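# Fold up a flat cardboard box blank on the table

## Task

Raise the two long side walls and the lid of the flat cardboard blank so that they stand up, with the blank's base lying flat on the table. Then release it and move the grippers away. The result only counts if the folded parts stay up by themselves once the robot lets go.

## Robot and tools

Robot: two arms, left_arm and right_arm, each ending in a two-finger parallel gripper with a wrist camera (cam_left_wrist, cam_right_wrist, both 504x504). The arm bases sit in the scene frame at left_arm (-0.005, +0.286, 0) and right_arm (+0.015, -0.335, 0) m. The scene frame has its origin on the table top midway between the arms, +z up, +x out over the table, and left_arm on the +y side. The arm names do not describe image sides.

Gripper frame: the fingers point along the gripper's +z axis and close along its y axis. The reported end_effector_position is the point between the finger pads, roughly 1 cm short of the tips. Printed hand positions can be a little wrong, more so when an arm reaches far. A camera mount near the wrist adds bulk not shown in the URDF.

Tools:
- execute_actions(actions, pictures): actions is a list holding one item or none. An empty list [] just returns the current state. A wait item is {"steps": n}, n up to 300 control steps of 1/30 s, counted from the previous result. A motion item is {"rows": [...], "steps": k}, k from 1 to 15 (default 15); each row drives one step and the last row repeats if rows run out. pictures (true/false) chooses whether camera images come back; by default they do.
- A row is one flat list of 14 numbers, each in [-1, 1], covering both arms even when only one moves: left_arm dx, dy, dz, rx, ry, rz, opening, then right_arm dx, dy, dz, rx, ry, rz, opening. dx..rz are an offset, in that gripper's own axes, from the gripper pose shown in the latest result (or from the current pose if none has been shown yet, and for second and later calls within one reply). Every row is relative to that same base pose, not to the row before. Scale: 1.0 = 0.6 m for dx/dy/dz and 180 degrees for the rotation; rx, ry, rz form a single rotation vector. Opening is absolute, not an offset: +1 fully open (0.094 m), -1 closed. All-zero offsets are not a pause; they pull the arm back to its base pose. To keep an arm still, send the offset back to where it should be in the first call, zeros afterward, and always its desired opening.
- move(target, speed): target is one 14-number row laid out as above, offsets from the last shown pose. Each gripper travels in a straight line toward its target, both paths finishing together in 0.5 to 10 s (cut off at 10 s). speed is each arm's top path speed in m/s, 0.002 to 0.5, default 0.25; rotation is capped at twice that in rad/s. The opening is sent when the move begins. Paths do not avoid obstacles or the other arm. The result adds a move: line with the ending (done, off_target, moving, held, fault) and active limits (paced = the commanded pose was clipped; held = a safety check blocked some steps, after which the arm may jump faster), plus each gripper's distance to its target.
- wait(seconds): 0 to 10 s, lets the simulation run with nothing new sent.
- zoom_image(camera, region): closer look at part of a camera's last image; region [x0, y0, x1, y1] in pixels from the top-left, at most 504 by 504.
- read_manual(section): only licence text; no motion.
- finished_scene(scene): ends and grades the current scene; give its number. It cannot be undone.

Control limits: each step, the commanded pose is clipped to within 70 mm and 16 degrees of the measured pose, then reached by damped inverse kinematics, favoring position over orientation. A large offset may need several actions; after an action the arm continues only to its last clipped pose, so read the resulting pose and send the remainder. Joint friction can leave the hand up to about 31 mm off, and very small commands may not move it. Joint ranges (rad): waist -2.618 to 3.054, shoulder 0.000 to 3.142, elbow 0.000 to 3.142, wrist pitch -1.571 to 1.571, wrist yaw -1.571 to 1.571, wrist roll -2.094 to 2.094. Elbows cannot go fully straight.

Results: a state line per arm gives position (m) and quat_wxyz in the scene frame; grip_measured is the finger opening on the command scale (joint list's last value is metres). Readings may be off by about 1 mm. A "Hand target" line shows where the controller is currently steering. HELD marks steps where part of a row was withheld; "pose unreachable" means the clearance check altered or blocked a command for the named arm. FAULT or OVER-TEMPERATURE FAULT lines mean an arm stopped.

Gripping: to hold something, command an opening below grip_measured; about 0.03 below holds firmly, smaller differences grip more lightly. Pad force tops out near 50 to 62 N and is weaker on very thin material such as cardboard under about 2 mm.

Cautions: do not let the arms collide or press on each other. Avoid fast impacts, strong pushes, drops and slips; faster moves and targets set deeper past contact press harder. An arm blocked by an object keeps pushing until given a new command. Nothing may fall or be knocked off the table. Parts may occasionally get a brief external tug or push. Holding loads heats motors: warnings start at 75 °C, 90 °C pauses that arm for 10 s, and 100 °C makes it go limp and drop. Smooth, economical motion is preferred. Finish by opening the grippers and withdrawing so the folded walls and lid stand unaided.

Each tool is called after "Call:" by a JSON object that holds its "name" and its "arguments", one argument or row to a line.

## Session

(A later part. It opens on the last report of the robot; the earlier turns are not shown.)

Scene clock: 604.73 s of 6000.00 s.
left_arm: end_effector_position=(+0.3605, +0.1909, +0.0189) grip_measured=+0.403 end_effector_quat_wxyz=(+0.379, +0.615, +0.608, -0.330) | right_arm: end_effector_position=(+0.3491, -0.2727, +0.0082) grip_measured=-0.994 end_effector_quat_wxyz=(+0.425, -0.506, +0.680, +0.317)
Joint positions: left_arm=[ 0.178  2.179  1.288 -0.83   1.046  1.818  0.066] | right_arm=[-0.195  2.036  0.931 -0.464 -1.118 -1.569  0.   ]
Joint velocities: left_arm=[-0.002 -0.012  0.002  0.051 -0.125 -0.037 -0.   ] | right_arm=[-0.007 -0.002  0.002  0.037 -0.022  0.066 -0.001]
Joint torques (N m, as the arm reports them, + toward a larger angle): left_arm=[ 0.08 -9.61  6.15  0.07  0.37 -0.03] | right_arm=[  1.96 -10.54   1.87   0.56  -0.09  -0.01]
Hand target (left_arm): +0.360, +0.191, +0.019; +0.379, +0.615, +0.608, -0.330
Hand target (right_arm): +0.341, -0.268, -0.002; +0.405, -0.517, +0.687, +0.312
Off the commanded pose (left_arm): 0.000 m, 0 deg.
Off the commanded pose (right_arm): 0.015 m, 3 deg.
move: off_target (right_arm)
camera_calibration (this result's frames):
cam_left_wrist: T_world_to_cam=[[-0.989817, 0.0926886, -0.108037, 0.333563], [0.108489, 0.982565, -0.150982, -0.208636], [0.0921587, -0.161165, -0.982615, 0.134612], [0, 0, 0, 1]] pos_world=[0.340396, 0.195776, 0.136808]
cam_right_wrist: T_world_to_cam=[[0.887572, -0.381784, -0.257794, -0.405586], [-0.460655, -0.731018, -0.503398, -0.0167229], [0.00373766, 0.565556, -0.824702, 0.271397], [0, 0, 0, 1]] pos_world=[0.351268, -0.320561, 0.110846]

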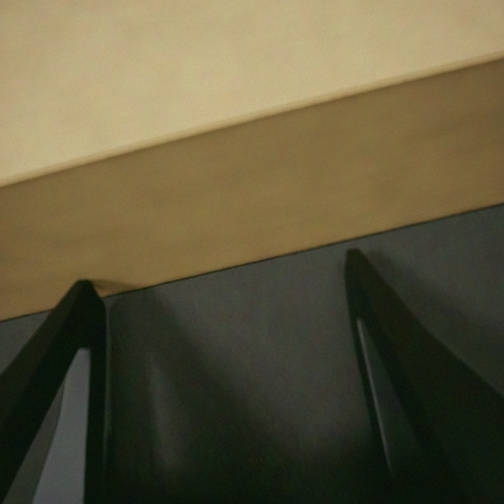

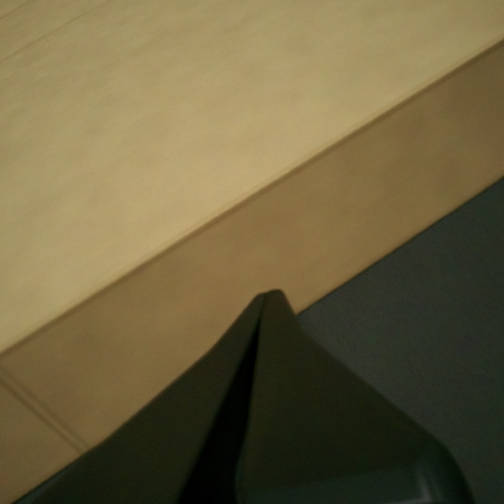

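Call:
{"name": "move", "arguments": {
  "target": [0,0,0,0,0,0,0.4,-0.02,0.02,0.07,0,0,0,-1],
  "speed": 0.04
}}

Scene clock: 610.93 s of 6000.00 s.
left_arm: end_effector_position=(+0.3624, +0.1984, +0.0188) grip_measured=+0.403 end_effector_quat_wxyz=(+0.382, +0.609, +0.615, -0.326) | right_arm: end_effector_position=(+0.3619, -0.2400, +0.0082) grip_measured=-0.995 end_effector_quat_wxyz=(+0.444, -0.501, +0.676, +0.307)
Joint positions: left_arm=[ 0.198  2.179  1.288 -0.829  1.045  1.817  0.066] | right_arm=[-0.083  1.998  0.818 -0.076 -1.117 -1.255  0.   ]
Joint velocities: left_arm=[-0.007  0.007  0.012 -0.11   0.037  0.022 -0.001] | right_arm=[-0.022  0.012 -0.002  0.022 -0.022 -0.022 -0.001]
Joint torques (N m, as the arm reports them, + toward a larger angle): left_arm=[-1.26 -9.61  6.13  0.06  0.37 -0.01] | right_arm=[  3.05 -10.38   2.35   0.84  -0.36   0.01]
Hand target (left_arm): +0.360, +0.191, +0.019; +0.379, +0.615, +0.608, -0.330
Hand target (right_arm): +0.350, -0.229, +0.001; +0.425, -0.506, +0.681, +0.316
Off the commanded pose (left_arm): 0.008 m, 1 deg.
Off the commanded pose (right_arm): 0.019 m, 3 deg.
After step 90, 1.70 s passed at rest.
move: off_target (right_arm)
camera_calibration (this result's frames):
cam_left_wrist: T_world_to_cam=[[-0.99156, 0.0722939, -0.107617, 0.339448], [0.0881005, 0.984717, -0.150237, -0.209285], [0.0951109, -0.15845, -0.982775, 0.133907], [0, 0, 0, 1]] pos_world=[0.342286, 0.202764, 0.136689]
cam_right_wrist: T_world_to_cam=[[0.886653, -0.400002, -0.232046, -0.408731], [-0.460134, -0.713122, -0.528899, 0.0174067], [0.0460833, 0.575722, -0.816346, 0.239827], [0, 0, 0, 1]] pos_world=[0.35936, -0.289154, 0.110143]

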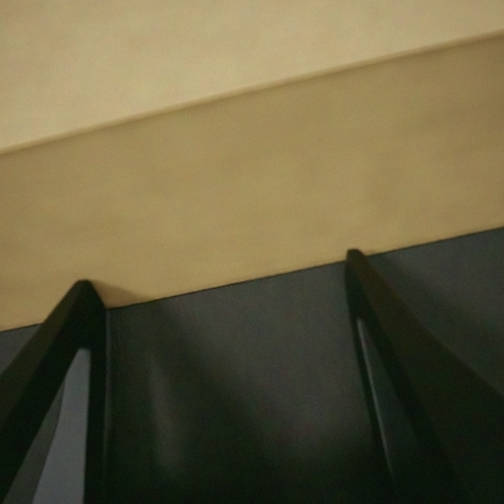

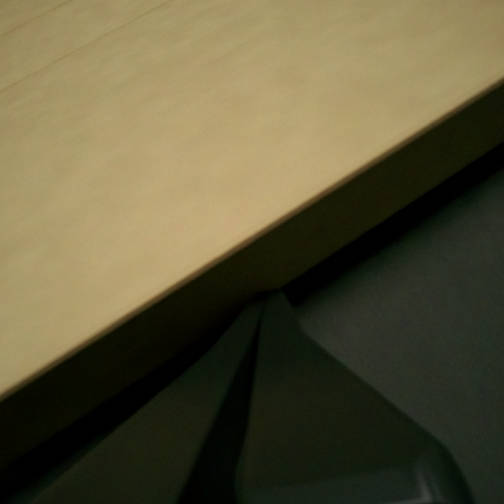

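Call:
{"name": "move", "arguments": {
  "target": [0,0,0.01,0,0,0,0.4,-0.065,0.038,0.052,0,0,0,-1],
  "speed": 0.04
}}

Scene clock: 615.30 s of 6000.00 s.
left_arm: end_effector_position=(+0.3649, +0.1981, +0.0189) grip_measured=+0.403 end_effector_quat_wxyz=(+0.383, +0.605, +0.617, -0.325) | right_arm: end_effector_position=(+0.3570, -0.1938, +0.0283) grip_measured=-0.995 end_effector_quat_wxyz=(+0.444, -0.498, +0.677, +0.309)
Joint positions: left_arm=[ 0.197  2.179  1.288 -0.813  1.048  1.797  0.066] | right_arm=[ 0.07   1.885  0.707  0.188 -1.053 -0.95   0.   ]
Joint velocities: left_arm=[-0.002 -0.017  0.002 -0.007 -0.007  0.051 -0.001] | right_arm=[-0.007  0.007 -0.017  0.081 -0.007  0.037  0.001]
Joint torques (N m, as the arm reports them, + toward a larger angle): left_arm=[-0.77 -9.62  5.01  0.3   0.35 -0.07] | right_arm=[  1.61 -11.04   3.34   1.42  -0.41   0.01]
Hand target (left_arm): +0.363, +0.193, +0.016; +0.382, +0.609, +0.614, -0.326
Hand target (right_arm): +0.353, -0.190, +0.030; +0.444, -0.500, +0.677, +0.307
Off the commanded pose (left_arm): 0.006 m, 1 deg.
Off the commanded pose (right_arm): 0.005 m, 0 deg.
move: done
camera_calibration (this result's frames):
cam_left_wrist: T_world_to_cam=[[-0.992306, 0.0629617, -0.106601, 0.344028], [0.0788933, 0.985145, -0.15253, -0.205881], [0.0954142, -0.159766, -0.982533, 0.133924], [0, 0, 0, 1]] pos_world=[0.344846, 0.202558, 0.136855]
cam_right_wrist: T_world_to_cam=[[0.884838, -0.401205, -0.236847, -0.38069], [-0.463747, -0.709642, -0.530421, 0.0607694], [0.0447305, 0.579174, -0.813976, 0.230988], [0, 0, 0, 1]] pos_world=[0.354698, -0.243392, 0.130087]

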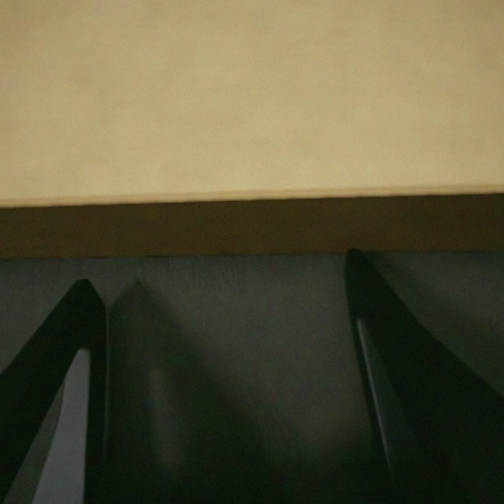

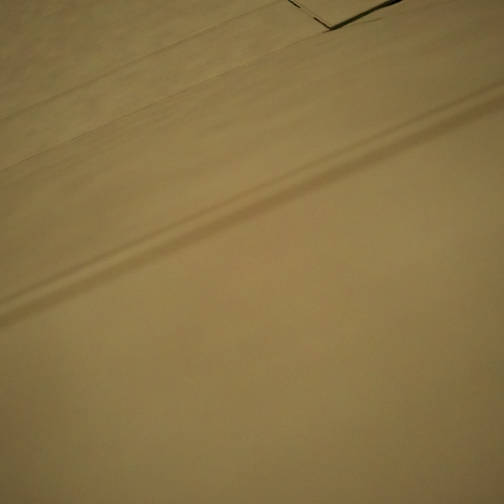

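Call:
{"name": "move", "arguments": {
  "target": [0,0,0,0,0,0,0.4,-0.125,0,-0.07,0,-0.12,0,-1],
  "speed": 0.08
}}

Scene clock: 625.97 s of 6000.00 s.
left_arm: end_effector_position=(+0.3649, +0.1981, +0.0189) grip_measured=+0.403 end_effector_quat_wxyz=(+0.383, +0.605, +0.617, -0.325) | right_arm: end_effector_position=(+0.3560, -0.1976, +0.1198) grip_measured=-0.995 end_effector_quat_wxyz=(+0.566, -0.438, +0.576, +0.394)
Joint positions: left_arm=[ 0.197  2.179  1.288 -0.813  1.048  1.797  0.066] | right_arm=[ 0.003  1.868  0.551  1.1   -1.346 -0.253  0.   ]
Joint velocities: left_arm=[ 0.002  0.002 -0.002 -0.007  0.051  0.007  0.001] | right_arm=[ 0.012  0.002 -0.027  0.168 -0.066  0.139  0.001]
Joint torques (N m, as the arm reports them, + toward a larger angle): left_arm=[ 0.07 -9.63  6.17  0.1   0.36 -0.03] | right_arm=[-0.21 -7.13  2.8   1.67 -0.27  0.  ]
Hand target (left_arm): +0.365, +0.198, +0.019; +0.383, +0.605, +0.617, -0.325
Hand target (right_arm): +0.353, -0.200, +0.115; +0.563, -0.431, +0.581, +0.400
Off the commanded pose (left_arm): 0.000 m, 0 deg.
Off the commanded pose (right_arm): 0.007 m, 1 deg.
After step 90, 4.70 s passed at rest.
move: done
camera_calibration (this result's frames):
cam_left_wrist: T_world_to_cam=[[-0.992353, 0.0627713, -0.106276, 0.344077], [0.078657, 0.985155, -0.152586, -0.205796], [0.0951199, -0.159778, -0.982559, 0.134034], [0, 0, 0, 1]] pos_world=[0.344884, 0.202558, 0.136862]
cam_right_wrist: T_world_to_cam=[[0.924167, -0.297241, -0.239923, -0.352735], [-0.361774, -0.479457, -0.799525, 0.147528], [0.122619, 0.825693, -0.550632, 0.297153], [0, 0, 0, 1]] pos_world=[0.342921, -0.279471, 0.196945]

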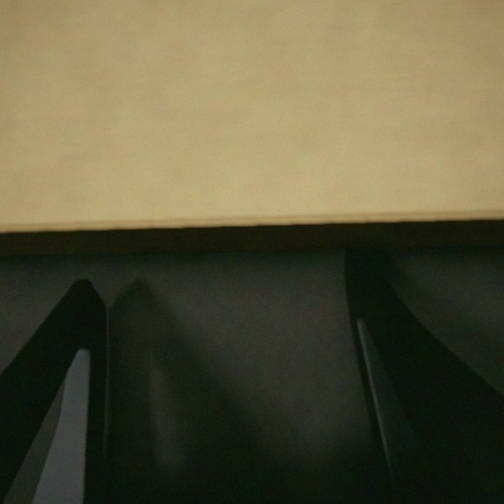

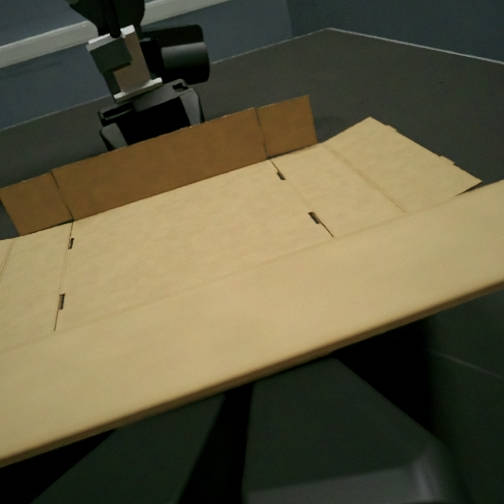

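Call:
{"name": "move", "arguments": {
  "target": [0,0,0,0,0,0,0.4,-0.04,0.062,0.19,0,0,0,-1],
  "speed": 0.08
}}

Scene clock: 632.10 s of 6000.00 s.
left_arm: end_effector_position=(+0.3649, +0.1981, +0.0189) grip_measured=+0.403 end_effector_quat_wxyz=(+0.383, +0.605, +0.617, -0.325) | right_arm: end_effector_position=(+0.3495, -0.0803, +0.1269) grip_measured=-0.995 end_effector_quat_wxyz=(+0.559, -0.438, +0.584, +0.394)
Joint positions: left_arm=[ 0.197  2.179  1.288 -0.813  1.048  1.797  0.066] | right_arm=[ 0.408  1.87   0.574  1.184 -0.941 -0.12   0.   ]
Joint velocities: left_arm=[ 0.002 -0.002 -0.002  0.007  0.037 -0.022  0.   ] | right_arm=[-0.007 -0.017 -0.012 -0.007  0.007  0.037  0.001]
Joint torques (N m, as the arm reports them, + toward a larger angle): left_arm=[ 0.07 -9.63  6.17  0.1   0.37 -0.03] | right_arm=[ 1.14 -9.65  5.76  1.82 -0.04 -0.04]
Hand target (left_arm): +0.365, +0.198, +0.019; +0.383, +0.605, +0.617, -0.325
Hand target (right_arm): +0.353, -0.076, +0.136; +0.566, -0.439, +0.576, +0.393
Off the commanded pose (left_arm): 0.000 m, 0 deg.
Off the commanded pose (right_arm): 0.012 m, 1 deg.
After step 90, 1.17 s passed at rest.
move: off_target (right_arm)
camera_calibration (this result's frames):
cam_left_wrist: T_world_to_cam=[[-0.992353, 0.0627713, -0.106276, 0.344077], [0.078657, 0.985155, -0.152586, -0.205796], [0.0951199, -0.159778, -0.982559, 0.134034], [0, 0, 0, 1]] pos_world=[0.344884, 0.202558, 0.136862]
cam_right_wrist: T_world_to_cam=[[0.91933, -0.302657, -0.251459, -0.307417], [-0.376212, -0.488789, -0.787115, 0.209802], [0.115316, 0.81822, -0.563221, 0.208579], [0, 0, 0, 1]] pos_world=[0.337495, -0.161156, 0.205311]

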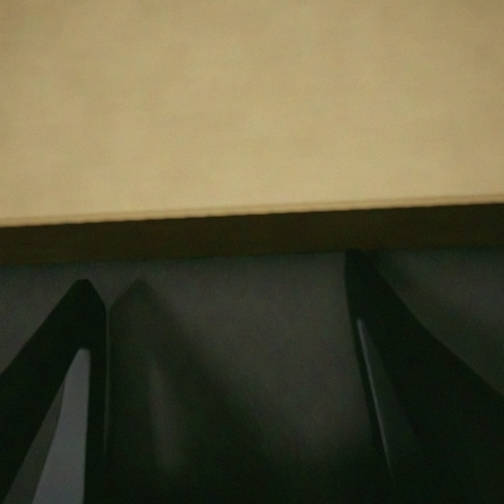

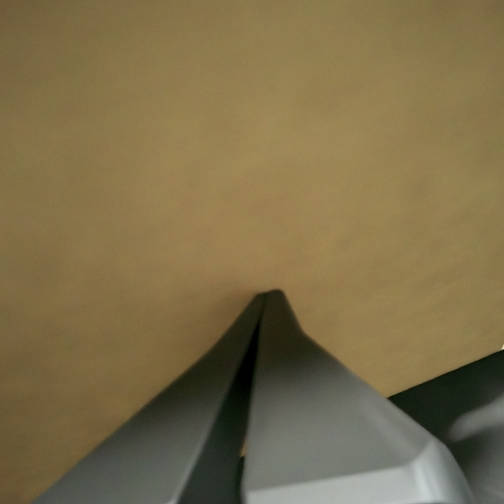

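Call:
{"name": "move", "arguments": {
  "target": [0,0,0,0,0,0,0.4,0.125,0,0.02,0,0,0,-1],
  "speed": 0.08
}}

Call:
{"name": "move", "arguments": {
  "target": [0,0,0,0,0,0,0.4,-0.01,0.03,0.09,0,0,0,-1],
  "speed": 0.05
}}

Scene clock: 637.93 s of 6000.00 s.
left_arm: end_effector_position=(+0.3649, +0.1981, +0.0189) grip_measured=+0.403 end_effector_quat_wxyz=(+0.383, +0.605, +0.617, -0.325) | right_arm: end_effector_position=(+0.3518, -0.0804, +0.0475) grip_measured=-0.995 end_effector_quat_wxyz=(+0.551, -0.433, +0.595, +0.394)
Joint positions: left_arm=[ 0.197  2.179  1.288 -0.813  1.048  1.797  0.066] | right_arm=[ 0.408  2.237  0.588  1.51  -0.933 -0.121  0.   ]
Joint velocities: left_arm=[ 0.012 -0.017 -0.007  0.007 -0.007 -0.095 -0.002] | right_arm=[-0.002  0.002  0.012 -0.007  0.007  0.022 -0.   ]
Joint torques (N m, as the arm reports them, + toward a larger angle): left_arm=[ 0.08 -9.64  6.18  0.1   0.37 -0.03] | right_arm=[ 1.35 -9.1   4.02  2.07 -0.09 -0.09]
Hand target (left_arm): +0.365, +0.198, +0.019; +0.383, +0.605, +0.617, -0.325
Hand target (right_arm): +0.355, -0.075, +0.051; +0.559, -0.438, +0.584, +0.394
Off the commanded pose (left_arm): 0.000 m, 0 deg.
Off the commanded pose (right_arm): 0.007 m, 2 deg.
After step 90, 1.33 s passed at rest.
move: done
camera_calibration (this result's frames):
cam_left_wrist: T_world_to_cam=[[-0.992353, 0.0627713, -0.106276, 0.344077], [0.078657, 0.985155, -0.152586, -0.205796], [0.0951199, -0.159778, -0.982559, 0.134034], [0, 0, 0, 1]] pos_world=[0.344884, 0.202558, 0.136862]
cam_right_wrist: T_world_to_cam=[[0.910034, -0.31246, -0.272411, -0.326087], [-0.400519, -0.493325, -0.77215, 0.155629], [0.106879, 0.811788, -0.574088, 0.166645], [0, 0, 0, 1]] pos_world=[0.341272, -0.160394, 0.127008]

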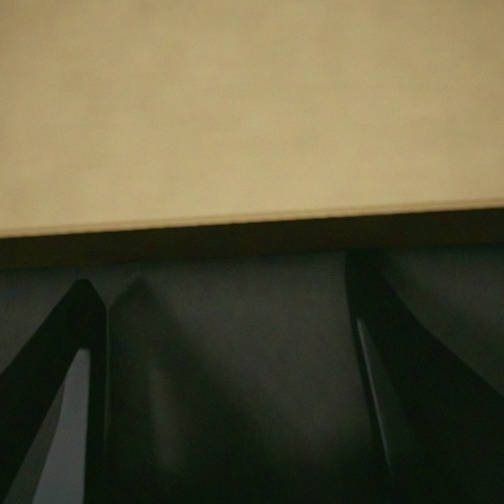

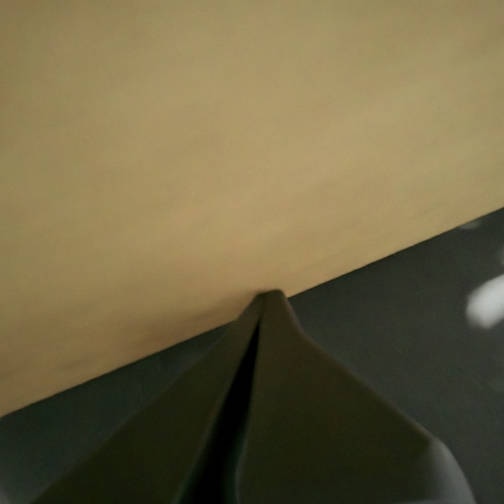

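Scene clock: 639.37 s of 6000.00 s.
left_arm: end_effector_position=(+0.3649, +0.1981, +0.0189) grip_measured=+0.403 end_effector_quat_wxyz=(+0.383, +0.605, +0.617, -0.325) | right_arm: end_effector_position=(+0.3516, -0.0313, +0.0529) grip_measured=-0.995 end_effector_quat_wxyz=(+0.557, -0.431, +0.596, +0.386)
Joint positions: left_arm=[ 0.197  2.179  1.288 -0.813  1.048  1.797  0.066] | right_arm=[ 0.564  2.237  0.652  1.473 -0.759 -0.098  0.   ]
Joint velocities: left_arm=[-0.002 -0.002 -0.017 -0.007  0.037  0.037 -0.   ] | right_arm=[-0.027 -0.022  0.002  0.051  0.022  0.022 -0.   ]
Joint torques (N m, as the arm reports them, + toward a larger angle): left_arm=[ 0.06 -9.64  6.18  0.1   0.37 -0.03] | right_arm=[ 1.66 -9.01  4.54  1.93 -0.15 -0.02]
Hand target (left_arm): +0.365, +0.198, +0.019; +0.383, +0.605, +0.617, -0.325
Hand target (right_arm): +0.351, -0.023, +0.049; +0.551, -0.434, +0.595, +0.393
Off the commanded pose (left_arm): 0.000 m, 0 deg.
Off the commanded pose (right_arm): 0.009 m, 1 deg.
move: done
camera_calibration (this result's frames):
cam_left_wrist: T_world_to_cam=[[-0.992353, 0.0627713, -0.106276, 0.344077], [0.078657, 0.985155, -0.152586, -0.205796], [0.0951199, -0.159778, -0.982559, 0.134034], [0, 0, 0, 1]] pos_world=[0.344884, 0.202558, 0.136862]
cam_right_wrist: T_world_to_cam=[[0.907348, -0.32955, -0.260991, -0.309249], [-0.400346, -0.488027, -0.775598, 0.1842], [0.128227, 0.808224, -0.574744, 0.122241], [0, 0, 0, 1]] pos_world=[0.338666, -0.110816, 0.132411]

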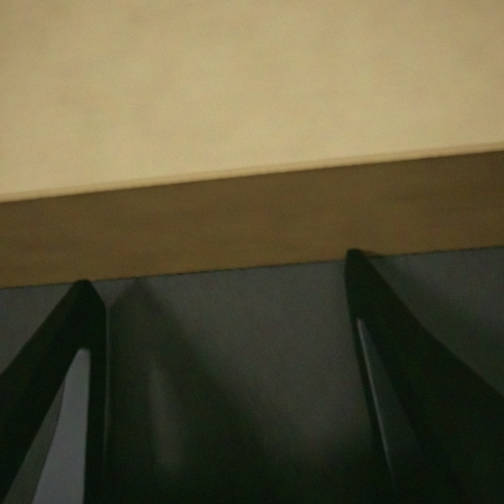

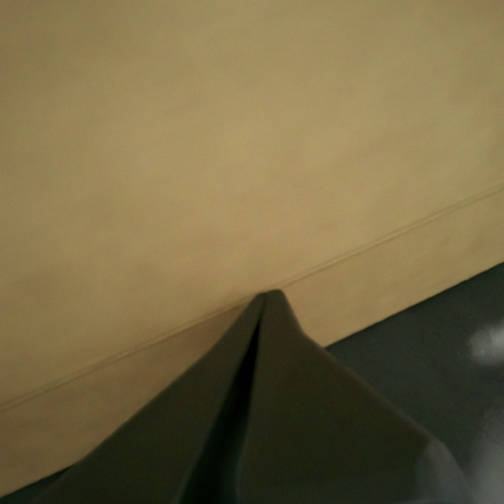

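Call:
{"name": "move", "arguments": {
  "target": [0,0,0,0,0,0,0.4,0.018,0.028,0.085,0,0.12,0,-1],
  "speed": 0.05
}}

Scene clock: 646.30 s of 6000.00 s.
left_arm: end_effector_position=(+0.3649, +0.1981, +0.0189) grip_measured=+0.403 end_effector_quat_wxyz=(+0.383, +0.605, +0.617, -0.325) | right_arm: end_effector_position=(+0.3496, +0.0110, +0.0227) grip_measured=-0.995 end_effector_quat_wxyz=(+0.423, -0.488, +0.704, +0.294)
Joint positions: left_arm=[ 0.197  2.179  1.288 -0.813  1.048  1.797  0.066] | right_arm=[ 0.721  2.039  0.842  0.629 -0.511 -0.301  0.   ]
Joint velocities: left_arm=[ 0.002 -0.002 -0.007 -0.022 -0.022  0.007 -0.   ] | right_arm=[-0.007  0.002 -0.012  0.022 -0.007 -0.007 -0.   ]
Joint torques (N m, as the arm reports them, + toward a larger angle): left_arm=[ 0.07 -9.64  6.17  0.1   0.37 -0.03] | right_arm=[  1.54 -13.21   6.32   1.83  -0.24  -0.16]
Hand target (left_arm): +0.365, +0.198, +0.019; +0.383, +0.605, +0.617, -0.325
Hand target (right_arm): +0.351, +0.021, +0.038; +0.437, -0.496, +0.690, +0.294
Off the commanded pose (left_arm): 0.000 m, 0 deg.
Off the commanded pose (right_arm): 0.018 m, 2 deg.
move: off_target (right_arm)
camera_calibration (this result's frames):
cam_left_wrist: T_world_to_cam=[[-0.992353, 0.0627713, -0.106276, 0.344077], [0.078657, 0.985155, -0.152586, -0.205796], [0.0951199, -0.159778, -0.982559, 0.134034], [0, 0, 0, 1]] pos_world=[0.344884, 0.202558, 0.136862]
cam_right_wrist: T_world_to_cam=[[0.856273, -0.449634, -0.254218, -0.282348], [-0.515572, -0.71414, -0.473486, 0.216557], [0.0313484, 0.536501, -0.843317, 0.113955], [0, 0, 0, 1]] pos_world=[0.349846, -0.0334381, 0.126859]

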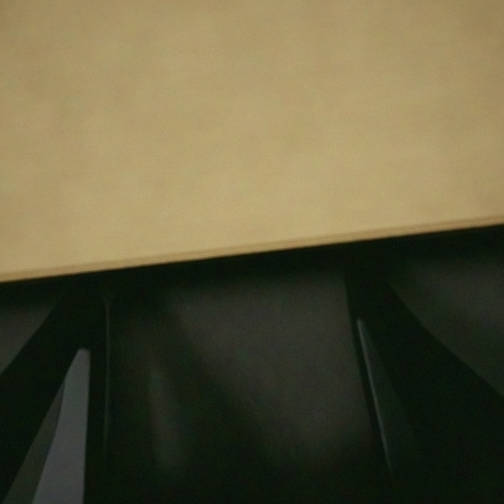

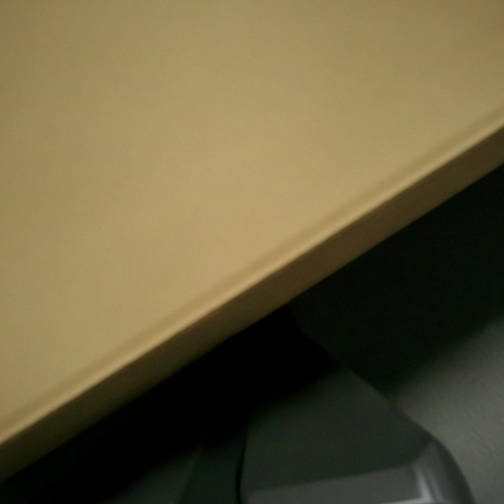

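Call:
{"name": "move", "arguments": {
  "target": [0,0,0,0,0,0,0.4,-0.062,0.003,-0.022,0,0,0,-1],
  "speed": 0.05
}}

Scene clock: 649.83 s of 6000.00 s.
left_arm: end_effector_position=(+0.3649, +0.1981, +0.0189) grip_measured=+0.403 end_effector_quat_wxyz=(+0.383, +0.605, +0.617, -0.325) | right_arm: end_effector_position=(+0.3485, +0.0093, +0.0499) grip_measured=-0.995 end_effector_quat_wxyz=(+0.416, -0.486, +0.711, +0.292)
Joint positions: left_arm=[ 0.197  2.179  1.288 -0.813  1.048  1.797  0.066] | right_arm=[ 0.721  1.936  0.865  0.486 -0.506 -0.298  0.   ]
Joint velocities: left_arm=[-0.002  0.007 -0.002 -0.051 -0.007  0.066  0.   ] | right_arm=[ 0.017 -0.012  0.017 -0.125 -0.007 -0.037 -0.   ]
Joint torques (N m, as the arm reports them, + toward a larger angle): left_arm=[ 0.07 -9.64  6.17  0.1   0.37 -0.03] | right_arm=[  1.48 -12.6    6.69   1.75  -0.12  -0.03]
Hand target (left_arm): +0.365, +0.198, +0.019; +0.383, +0.605, +0.617, -0.325
Hand target (right_arm): +0.349, +0.017, +0.062; +0.424, -0.488, +0.704, +0.294
Off the commanded pose (left_arm): 0.000 m, 0 deg.
Off the commanded pose (right_arm): 0.014 m, 1 deg.
move: off_target (right_arm)
camera_calibration (this result's frames):
cam_left_wrist: T_world_to_cam=[[-0.992353, 0.0627713, -0.106276, 0.344077], [0.078657, 0.985155, -0.152586, -0.205796], [0.0951199, -0.159778, -0.982559, 0.134034], [0, 0, 0, 1]] pos_world=[0.344884, 0.202558, 0.136862]
cam_right_wrist: T_world_to_cam=[[0.849985, -0.457271, -0.261591, -0.272645], [-0.526362, -0.716734, -0.457422, 0.230617], [0.0216749, 0.526493, -0.849903, 0.141607], [0, 0, 0, 1]] pos_world=[0.350063, -0.0339364, 0.154521]

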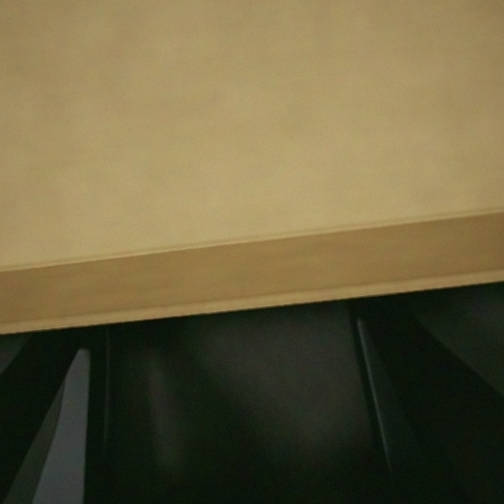

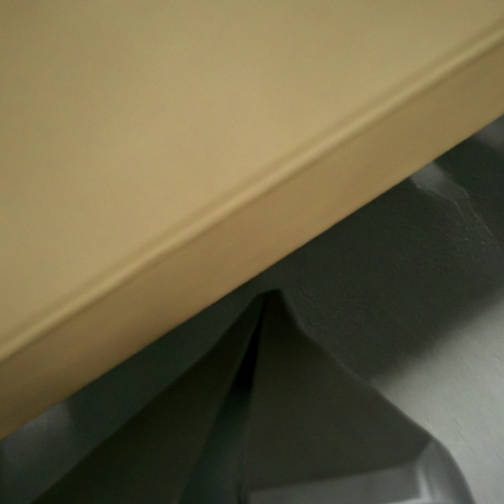

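Call:
{"name": "move", "arguments": {
  "target": [-0.04,0,-0.14,0,0,0,0.4,0,0,0,0,0,0,-1],
  "speed": 0.15
}}

Call:
{"name": "move", "arguments": {
  "target": [-0.08,-0.32,-0.02,0,0.33,0,0.4,0,0,0,0,0,0,-1],
  "speed": 0.2
}}

Scene clock: 658.30 s of 6000.00 s.
left_arm: end_effector_position=(+0.3542, +0.2553, +0.0747) grip_measured=+0.403 end_effector_quat_wxyz=(+0.381, +0.595, +0.625, -0.331) | right_arm: end_effector_position=(+0.3478, +0.0087, +0.0484) grip_measured=-0.995 end_effector_quat_wxyz=(+0.413, -0.486, +0.713, +0.292)
Joint positions: left_arm=[ 0.358  2.152  1.474 -1.286  1.011  2.071  0.066] | right_arm=[ 0.721  1.936  0.865  0.478 -0.506 -0.298  0.   ]
Joint velocities: left_arm=[ 0.002 -0.012 -0.007 -0.022 -0.022 -0.037 -0.   ] | right_arm=[-0.017 -0.007  0.017 -0.095  0.022  0.022  0.001]
Joint torques (N m, as the arm reports them, + toward a larger angle): left_arm=[  0.26 -10.3    8.65  -0.51   0.24   0.04] | right_arm=[  0.46 -11.07   5.34   1.98  -0.24  -0.11]
Hand target (left_arm): +0.358, +0.259, +0.082; +0.382, +0.603, +0.622, -0.321
Hand target (right_arm): +0.348, +0.009, +0.050; +0.416, -0.486, +0.711, +0.292
Off the commanded pose (left_arm): 0.008 m, 2 deg.
Off the commanded pose (right_arm): 0.002 m, 0 deg.
joint sent to its limit (left arm) — the command would take joint 6 (wrist roll) past its upper limit, so that joint was sent only as far as its limit.
After step 90, 4.23 s passed at rest.
move: done
camera_calibration (this result's frames):
cam_left_wrist: T_world_to_cam=[[-0.995384, 0.0462595, -0.0840915, 0.33941], [0.0593901, 0.985158, -0.161051, -0.245359], [0.0753932, -0.165301, -0.983357, 0.207451], [0, 0, 0, 1]] pos_world=[0.336775, 0.260308, 0.193025]
cam_right_wrist: T_world_to_cam=[[0.848245, -0.458762, -0.264608, -0.271919], [-0.52934, -0.718676, -0.450892, 0.229897], [0.016685, 0.522535, -0.852455, 0.142601], [0, 0, 0, 1]] pos_world=[0.349968, -0.0340389, 0.153268]

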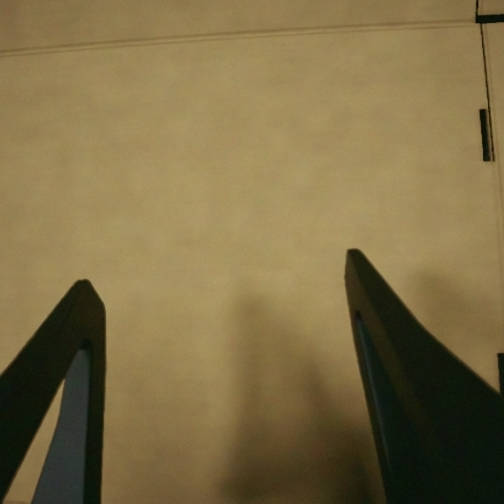

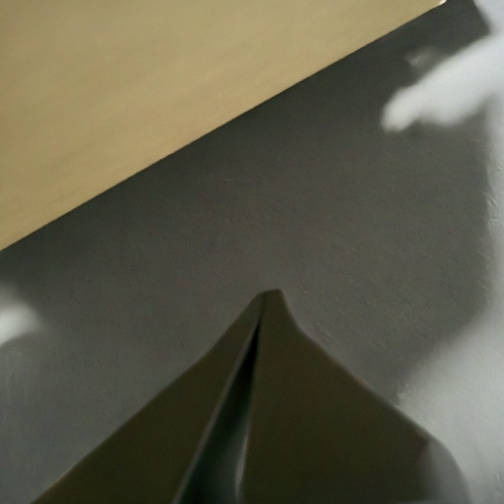

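Scene clock: 661.53 s of 6000.00 s.
left_arm: end_effector_position=(+0.1711, +0.2248, +0.1183) grip_measured=+0.403 end_effector_quat_wxyz=(+0.040, +0.679, +0.733, +0.008) | right_arm: end_effector_position=(+0.3477, +0.0086, +0.0483) grip_measured=-0.995 end_effector_quat_wxyz=(+0.412, -0.486, +0.713, +0.292)
Joint positions: left_arm=[-0.29   1.161  0.952 -1.281  0.018  1.176  0.066] | right_arm=[ 0.721  1.936  0.865  0.478 -0.506 -0.298  0.   ]
Joint velocities: left_arm=[ 0.002  0.007  0.007 -0.051  0.066 -0.007  0.   ] | right_arm=[ 0.017 -0.017 -0.007 -0.037 -0.007  0.007 -0.   ]
Joint torques (N m, as the arm reports them, + toward a larger angle): left_arm=[-0.57 -4.16  5.54  0.46 -0.15 -0.09] | right_arm=[  0.43 -11.07   5.31   1.87  -0.26  -0.1 ]
Hand target (left_arm): +0.160, +0.228, +0.113; +0.026, +0.679, +0.733, +0.007
Hand target (right_arm): +0.348, +0.009, +0.048; +0.413, -0.486, +0.713, +0.292
Off the commanded pose (left_arm): 0.010 m, 2 deg.
Off the commanded pose (right_arm): 0.000 m, 0 deg.
move: done
camera_calibration (this result's frames):
cam_left_wrist: T_world_to_cam=[[-0.99968, 0.0234544, 0.0094518, 0.157008], [0.0226517, 0.664436, 0.747001, -0.226484], [0.0112404, 0.746977, -0.664755, 0.0272958], [0, 0, 0, 1]] pos_world=[0.161782, 0.126412, 0.185845]
cam_right_wrist: T_world_to_cam=[[0.848082, -0.45888, -0.264927, -0.271843], [-0.529619, -0.718877, -0.450244, 0.229819], [0.0161579, 0.522154, -0.852698, 0.142709], [0, 0, 0, 1]] pos_world=[0.349956, -0.0340481, 0.153143]

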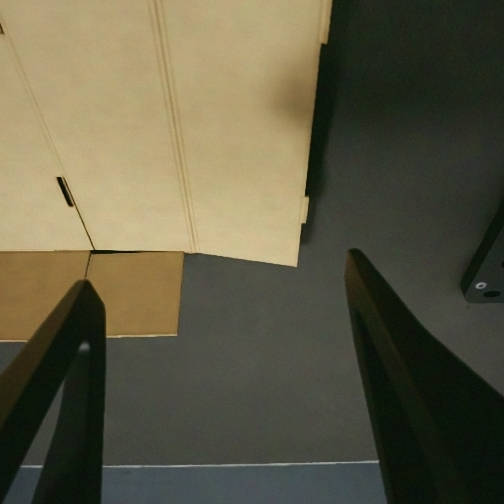

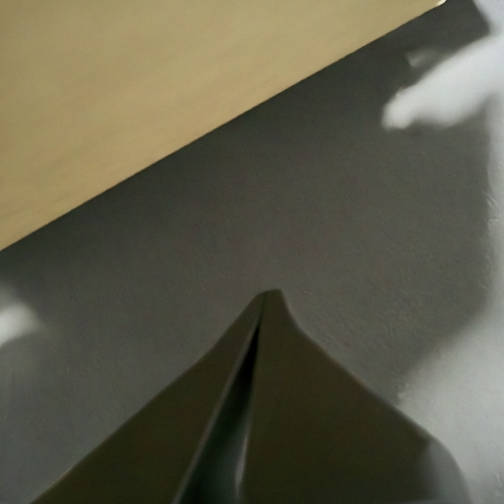

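Call:
{"name": "move", "arguments": {
  "target": [0.30,0.33,0.0,0,0,0,0.4,0,0,0,0,0,0,-1],
  "speed": 0.25
}}

Call:
{"name": "move", "arguments": {
  "target": [0,0,0.16,0,0,0,0.4,0,0,0,0,0,0,-1],
  "speed": 0.15
}}

Scene clock: 673.43 s of 6000.00 s.
left_arm: end_effector_position=(+0.3561, +0.4168, +0.1258) grip_measured=+0.403 end_effector_quat_wxyz=(+0.039, +0.677, +0.734, +0.020) | right_arm: end_effector_position=(+0.3477, +0.0086, +0.0483) grip_measured=-0.995 end_effector_quat_wxyz=(+0.412, -0.486, +0.713, +0.292)
Joint positions: left_arm=[ 0.399  1.939  1.743 -1.305  0.052  1.858  0.066] | right_arm=[ 0.721  1.936  0.865  0.478 -0.506 -0.298  0.   ]
Joint velocities: left_arm=[ 0.002  0.007 -0.002 -0.081  0.007 -0.007  0.   ] | right_arm=[ 0.012  0.007  0.002 -0.007  0.051 -0.022 -0.001]
Joint torques (N m, as the arm reports them, + toward a larger angle): left_arm=[ 0.24 -7.67 10.24  0.3   0.06  0.09] | right_arm=[  0.46 -11.06   5.3    1.88  -0.24  -0.09]
Hand target (left_arm): +0.358, +0.418, +0.125; +0.039, +0.679, +0.733, +0.013
Hand target (right_arm): +0.348, +0.009, +0.048; +0.412, -0.486, +0.713, +0.292
Off the commanded pose (left_arm): 0.004 m, 1 deg.
Off the commanded pose (right_arm): 0.000 m, 0 deg.
After step 90, 7.10 s passed at rest.
move: done
camera_calibration (this result's frames):
cam_left_wrist: T_world_to_cam=[[-0.999835, 0.0178336, -0.0034167, 0.3414], [0.00900662, 0.650461, 0.759486, -0.354713], [0.0157668, 0.75933, -0.650515, -0.121711], [0, 0, 0, 1]] pos_world=[0.346457, 0.317057, 0.191391]
cam_right_wrist: T_world_to_cam=[[0.848082, -0.45888, -0.264927, -0.271843], [-0.529619, -0.718877, -0.450244, 0.229819], [0.0161579, 0.522154, -0.852698, 0.142709], [0, 0, 0, 1]] pos_world=[0.349956, -0.0340481, 0.153143]

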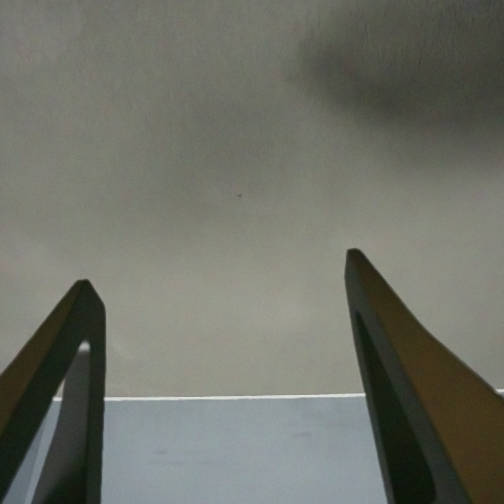

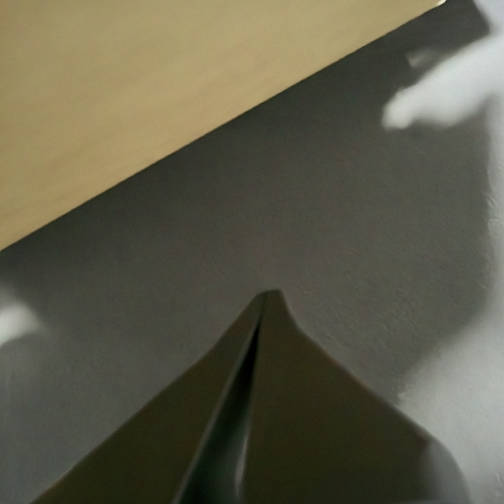

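Scene clock: 674.67 s of 6000.00 s.
left_arm: end_effector_position=(+0.3662, +0.4207, +0.0415) grip_measured=+0.403 end_effector_quat_wxyz=(+0.044, +0.676, +0.735, +0.030) | right_arm: end_effector_position=(+0.3477, +0.0086, +0.0483) grip_measured=-0.995 end_effector_quat_wxyz=(+0.412, -0.486, +0.713, +0.292)
Joint positions: left_arm=[ 0.399  1.999  1.487 -0.968  0.052  1.854  0.066] | right_arm=[ 0.721  1.936  0.865  0.478 -0.506 -0.298  0.   ]
Joint velocities: left_arm=[ 0.007 -0.007 -0.022  0.037 -0.007 -0.037  0.   ] | right_arm=[-0.002 -0.012  0.002 -0.051 -0.051  0.051 -0.   ]
Joint torques (N m, as the arm reports them, + toward a larger angle): left_arm=[-0.68 -8.48  5.86  0.7  -0.03 -0.1 ] | right_arm=[  0.48 -11.07   5.33   1.88  -0.23  -0.1 ]
Hand target (left_arm): +0.364, +0.415, +0.030; +0.039, +0.677, +0.734, +0.020
Hand target (right_arm): +0.348, +0.009, +0.048; +0.412, -0.486, +0.713, +0.292
Off the commanded pose (left_arm): 0.013 m, 1 deg.
Off the commanded pose (right_arm): 0.000 m, 0 deg.
move: off_target (left_arm)
camera_calibration (this result's frames):
cam_left_wrist: T_world_to_cam=[[-0.999624, 0.0141382, -0.0234919, 0.353535], [-0.00884374, 0.644745, 0.764346, -0.28458], [0.0259528, 0.764267, -0.644378, -0.185795], [0, 0, 0, 1]] pos_world=[0.355707, 0.32048, 0.106101]
cam_right_wrist: T_world_to_cam=[[0.848082, -0.45888, -0.264927, -0.271843], [-0.529619, -0.718877, -0.450244, 0.229819], [0.0161579, 0.522154, -0.852698, 0.142709], [0, 0, 0, 1]] pos_world=[0.349956, -0.0340481, 0.153143]

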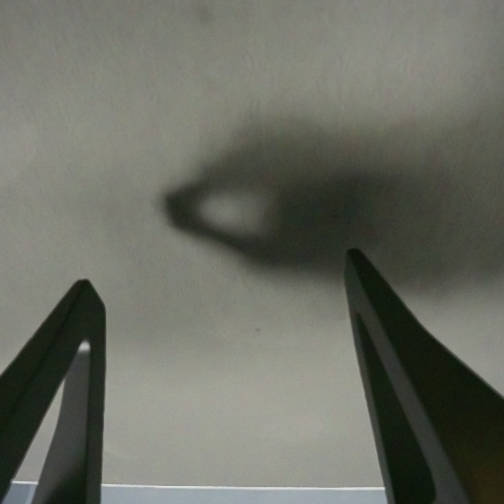

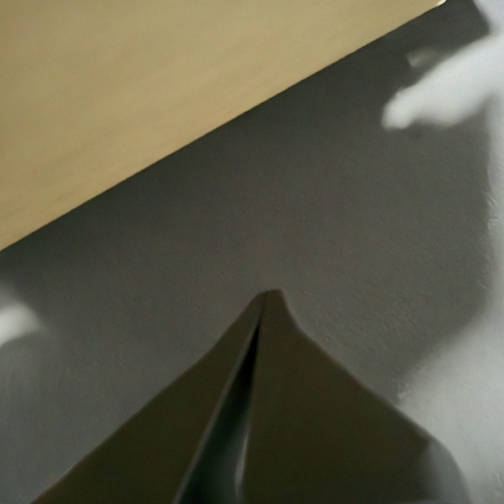

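Call:
{"name": "move", "arguments": {
  "target": [-0.13,-0.02,0.035,0,0,0,0.4,0,0,0,0,0,0,-1],
  "speed": 0.1
}}

Call:
{"name": "move", "arguments": {
  "target": [-0.2,-0.014,0.01,0,0,0,0.4,0.04,-0.035,-0.08,0,0,0,-1],
  "speed": 0.07
}}

Scene clock: 680.10 s of 6000.00 s.
left_arm: end_effector_position=(+0.3653, +0.3429, +0.0204) grip_measured=+0.403 end_effector_quat_wxyz=(+0.044, +0.678, +0.733, +0.023) | right_arm: end_effector_position=(+0.3477, +0.0086, +0.0483) grip_measured=-0.995 end_effector_quat_wxyz=(+0.412, -0.486, +0.713, +0.292)
Joint positions: left_arm=[ 0.199  1.953  1.334 -0.862  0.041  1.662  0.066] | right_arm=[ 0.721  1.936  0.865  0.478 -0.506 -0.298  0.   ]
Joint velocities: left_arm=[-0.007 -0.017 -0.007 -0.022 -0.095 -0.051  0.   ] | right_arm=[-0.007 -0.022 -0.012 -0.007 -0.081 -0.037 -0.001]
Joint torques (N m, as the arm reports them, + toward a larger angle): left_arm=[ -0.26 -10.44   5.11   0.74  -0.09  -0.11] | right_arm=[  0.49 -11.05   5.29   1.89  -0.24  -0.09]
Hand target (left_arm): +0.362, +0.341, +0.021; +0.044, +0.676, +0.735, +0.028
Hand target (right_arm): +0.348, +0.009, +0.048; +0.412, -0.486, +0.713, +0.292
Off the commanded pose (left_arm): 0.003 m, 1 deg.
Off the commanded pose (right_arm): 0.000 m, 0 deg.
After step 90, 1.17 s passed at rest.
move: done
camera_calibration (this result's frames):
cam_left_wrist: T_world_to_cam=[[-0.999675, 0.0208505, -0.0146426, 0.350697], [0.0024935, 0.652012, 0.758205, -0.2248], [0.025356, 0.757922, -0.651852, -0.137373], [0, 0, 0, 1]] pos_world=[0.354627, 0.243378, 0.0860323]
cam_right_wrist: T_world_to_cam=[[0.848082, -0.45888, -0.264927, -0.271843], [-0.529619, -0.718877, -0.450244, 0.229819], [0.0161579, 0.522154, -0.852698, 0.142709], [0, 0, 0, 1]] pos_world=[0.349956, -0.0340481, 0.153143]

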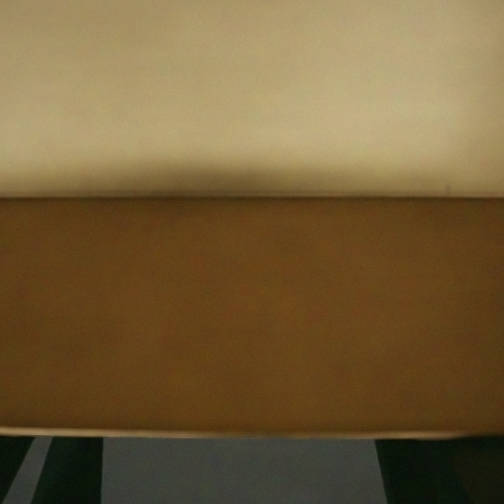

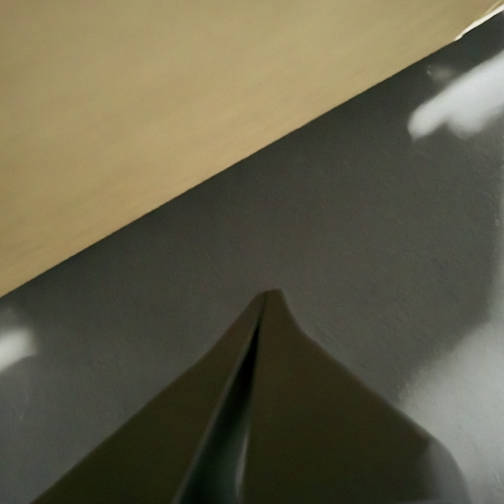

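Scene clock: 682.20 s of 6000.00 s.
left_arm: end_effector_position=(+0.3655, +0.2242, +0.0204) grip_measured=+0.403 end_effector_quat_wxyz=(+0.044, +0.680, +0.731, +0.019) | right_arm: end_effector_position=(+0.3536, -0.0446, +0.0488) grip_measured=-0.995 end_effector_quat_wxyz=(+0.413, -0.484, +0.714, +0.292)
Joint positions: left_arm=[-0.129  1.953  1.334 -0.858  0.017  1.34   0.066] | right_arm=[ 0.577  1.864  0.776  0.444 -0.62  -0.391  0.   ]
Joint velocities: left_arm=[-0.007  0.012 -0.002 -0.007  0.037 -0.066 -0.   ] | right_arm=[-0.012  0.012 -0.002 -0.022 -0.007  0.022 -0.   ]
Joint torques (N m, as the arm reports them, + toward a larger angle): left_arm=[-0.53 -8.93  6.47  0.73 -0.07 -0.1 ] | right_arm=[  0.05 -12.01   3.91   1.7   -0.39  -0.18]
Hand target (left_arm): +0.365, +0.222, +0.017; +0.044, +0.678, +0.733, +0.021
Hand target (right_arm): +0.349, -0.049, +0.050; +0.412, -0.486, +0.713, +0.293
Off the commanded pose (left_arm): 0.003 m, 1 deg.
Off the commanded pose (right_arm): 0.007 m, 0 deg.
move: done
camera_calibration (this result's frames):
cam_left_wrist: T_world_to_cam=[[-0.999598, 0.0265326, -0.0099824, 0.352009], [0.00987854, 0.656082, 0.754625, -0.150893], [0.0265714, 0.754223, -0.656081, -0.0469099], [0, 0, 0, 1]] pos_world=[0.354604, 0.125039, 0.0866045]
cam_right_wrist: T_world_to_cam=[[0.845352, -0.462698, -0.267003, -0.300268], [-0.533927, -0.715545, -0.450463, 0.196527], [0.0173754, 0.52336, -0.851934, 0.170435], [0, 0, 0, 1]] pos_world=[0.355802, -0.0875082, 0.153555]

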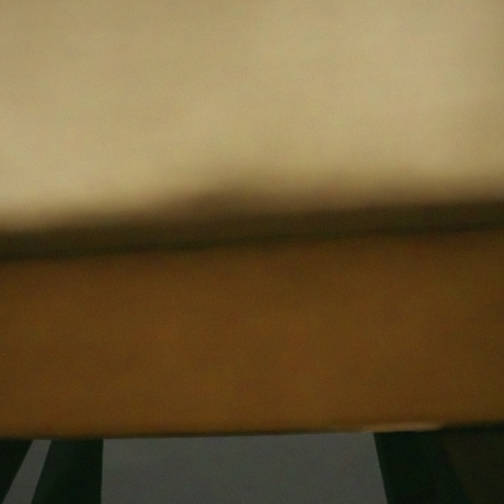

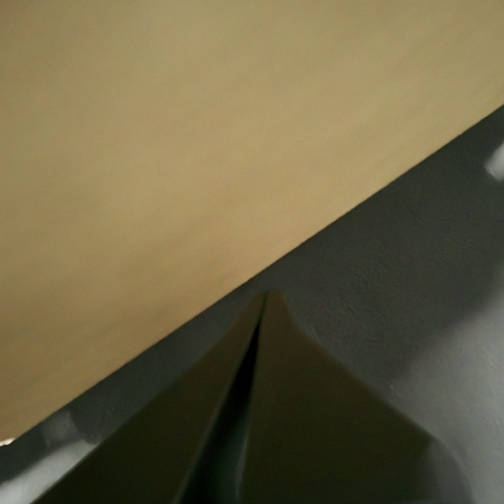

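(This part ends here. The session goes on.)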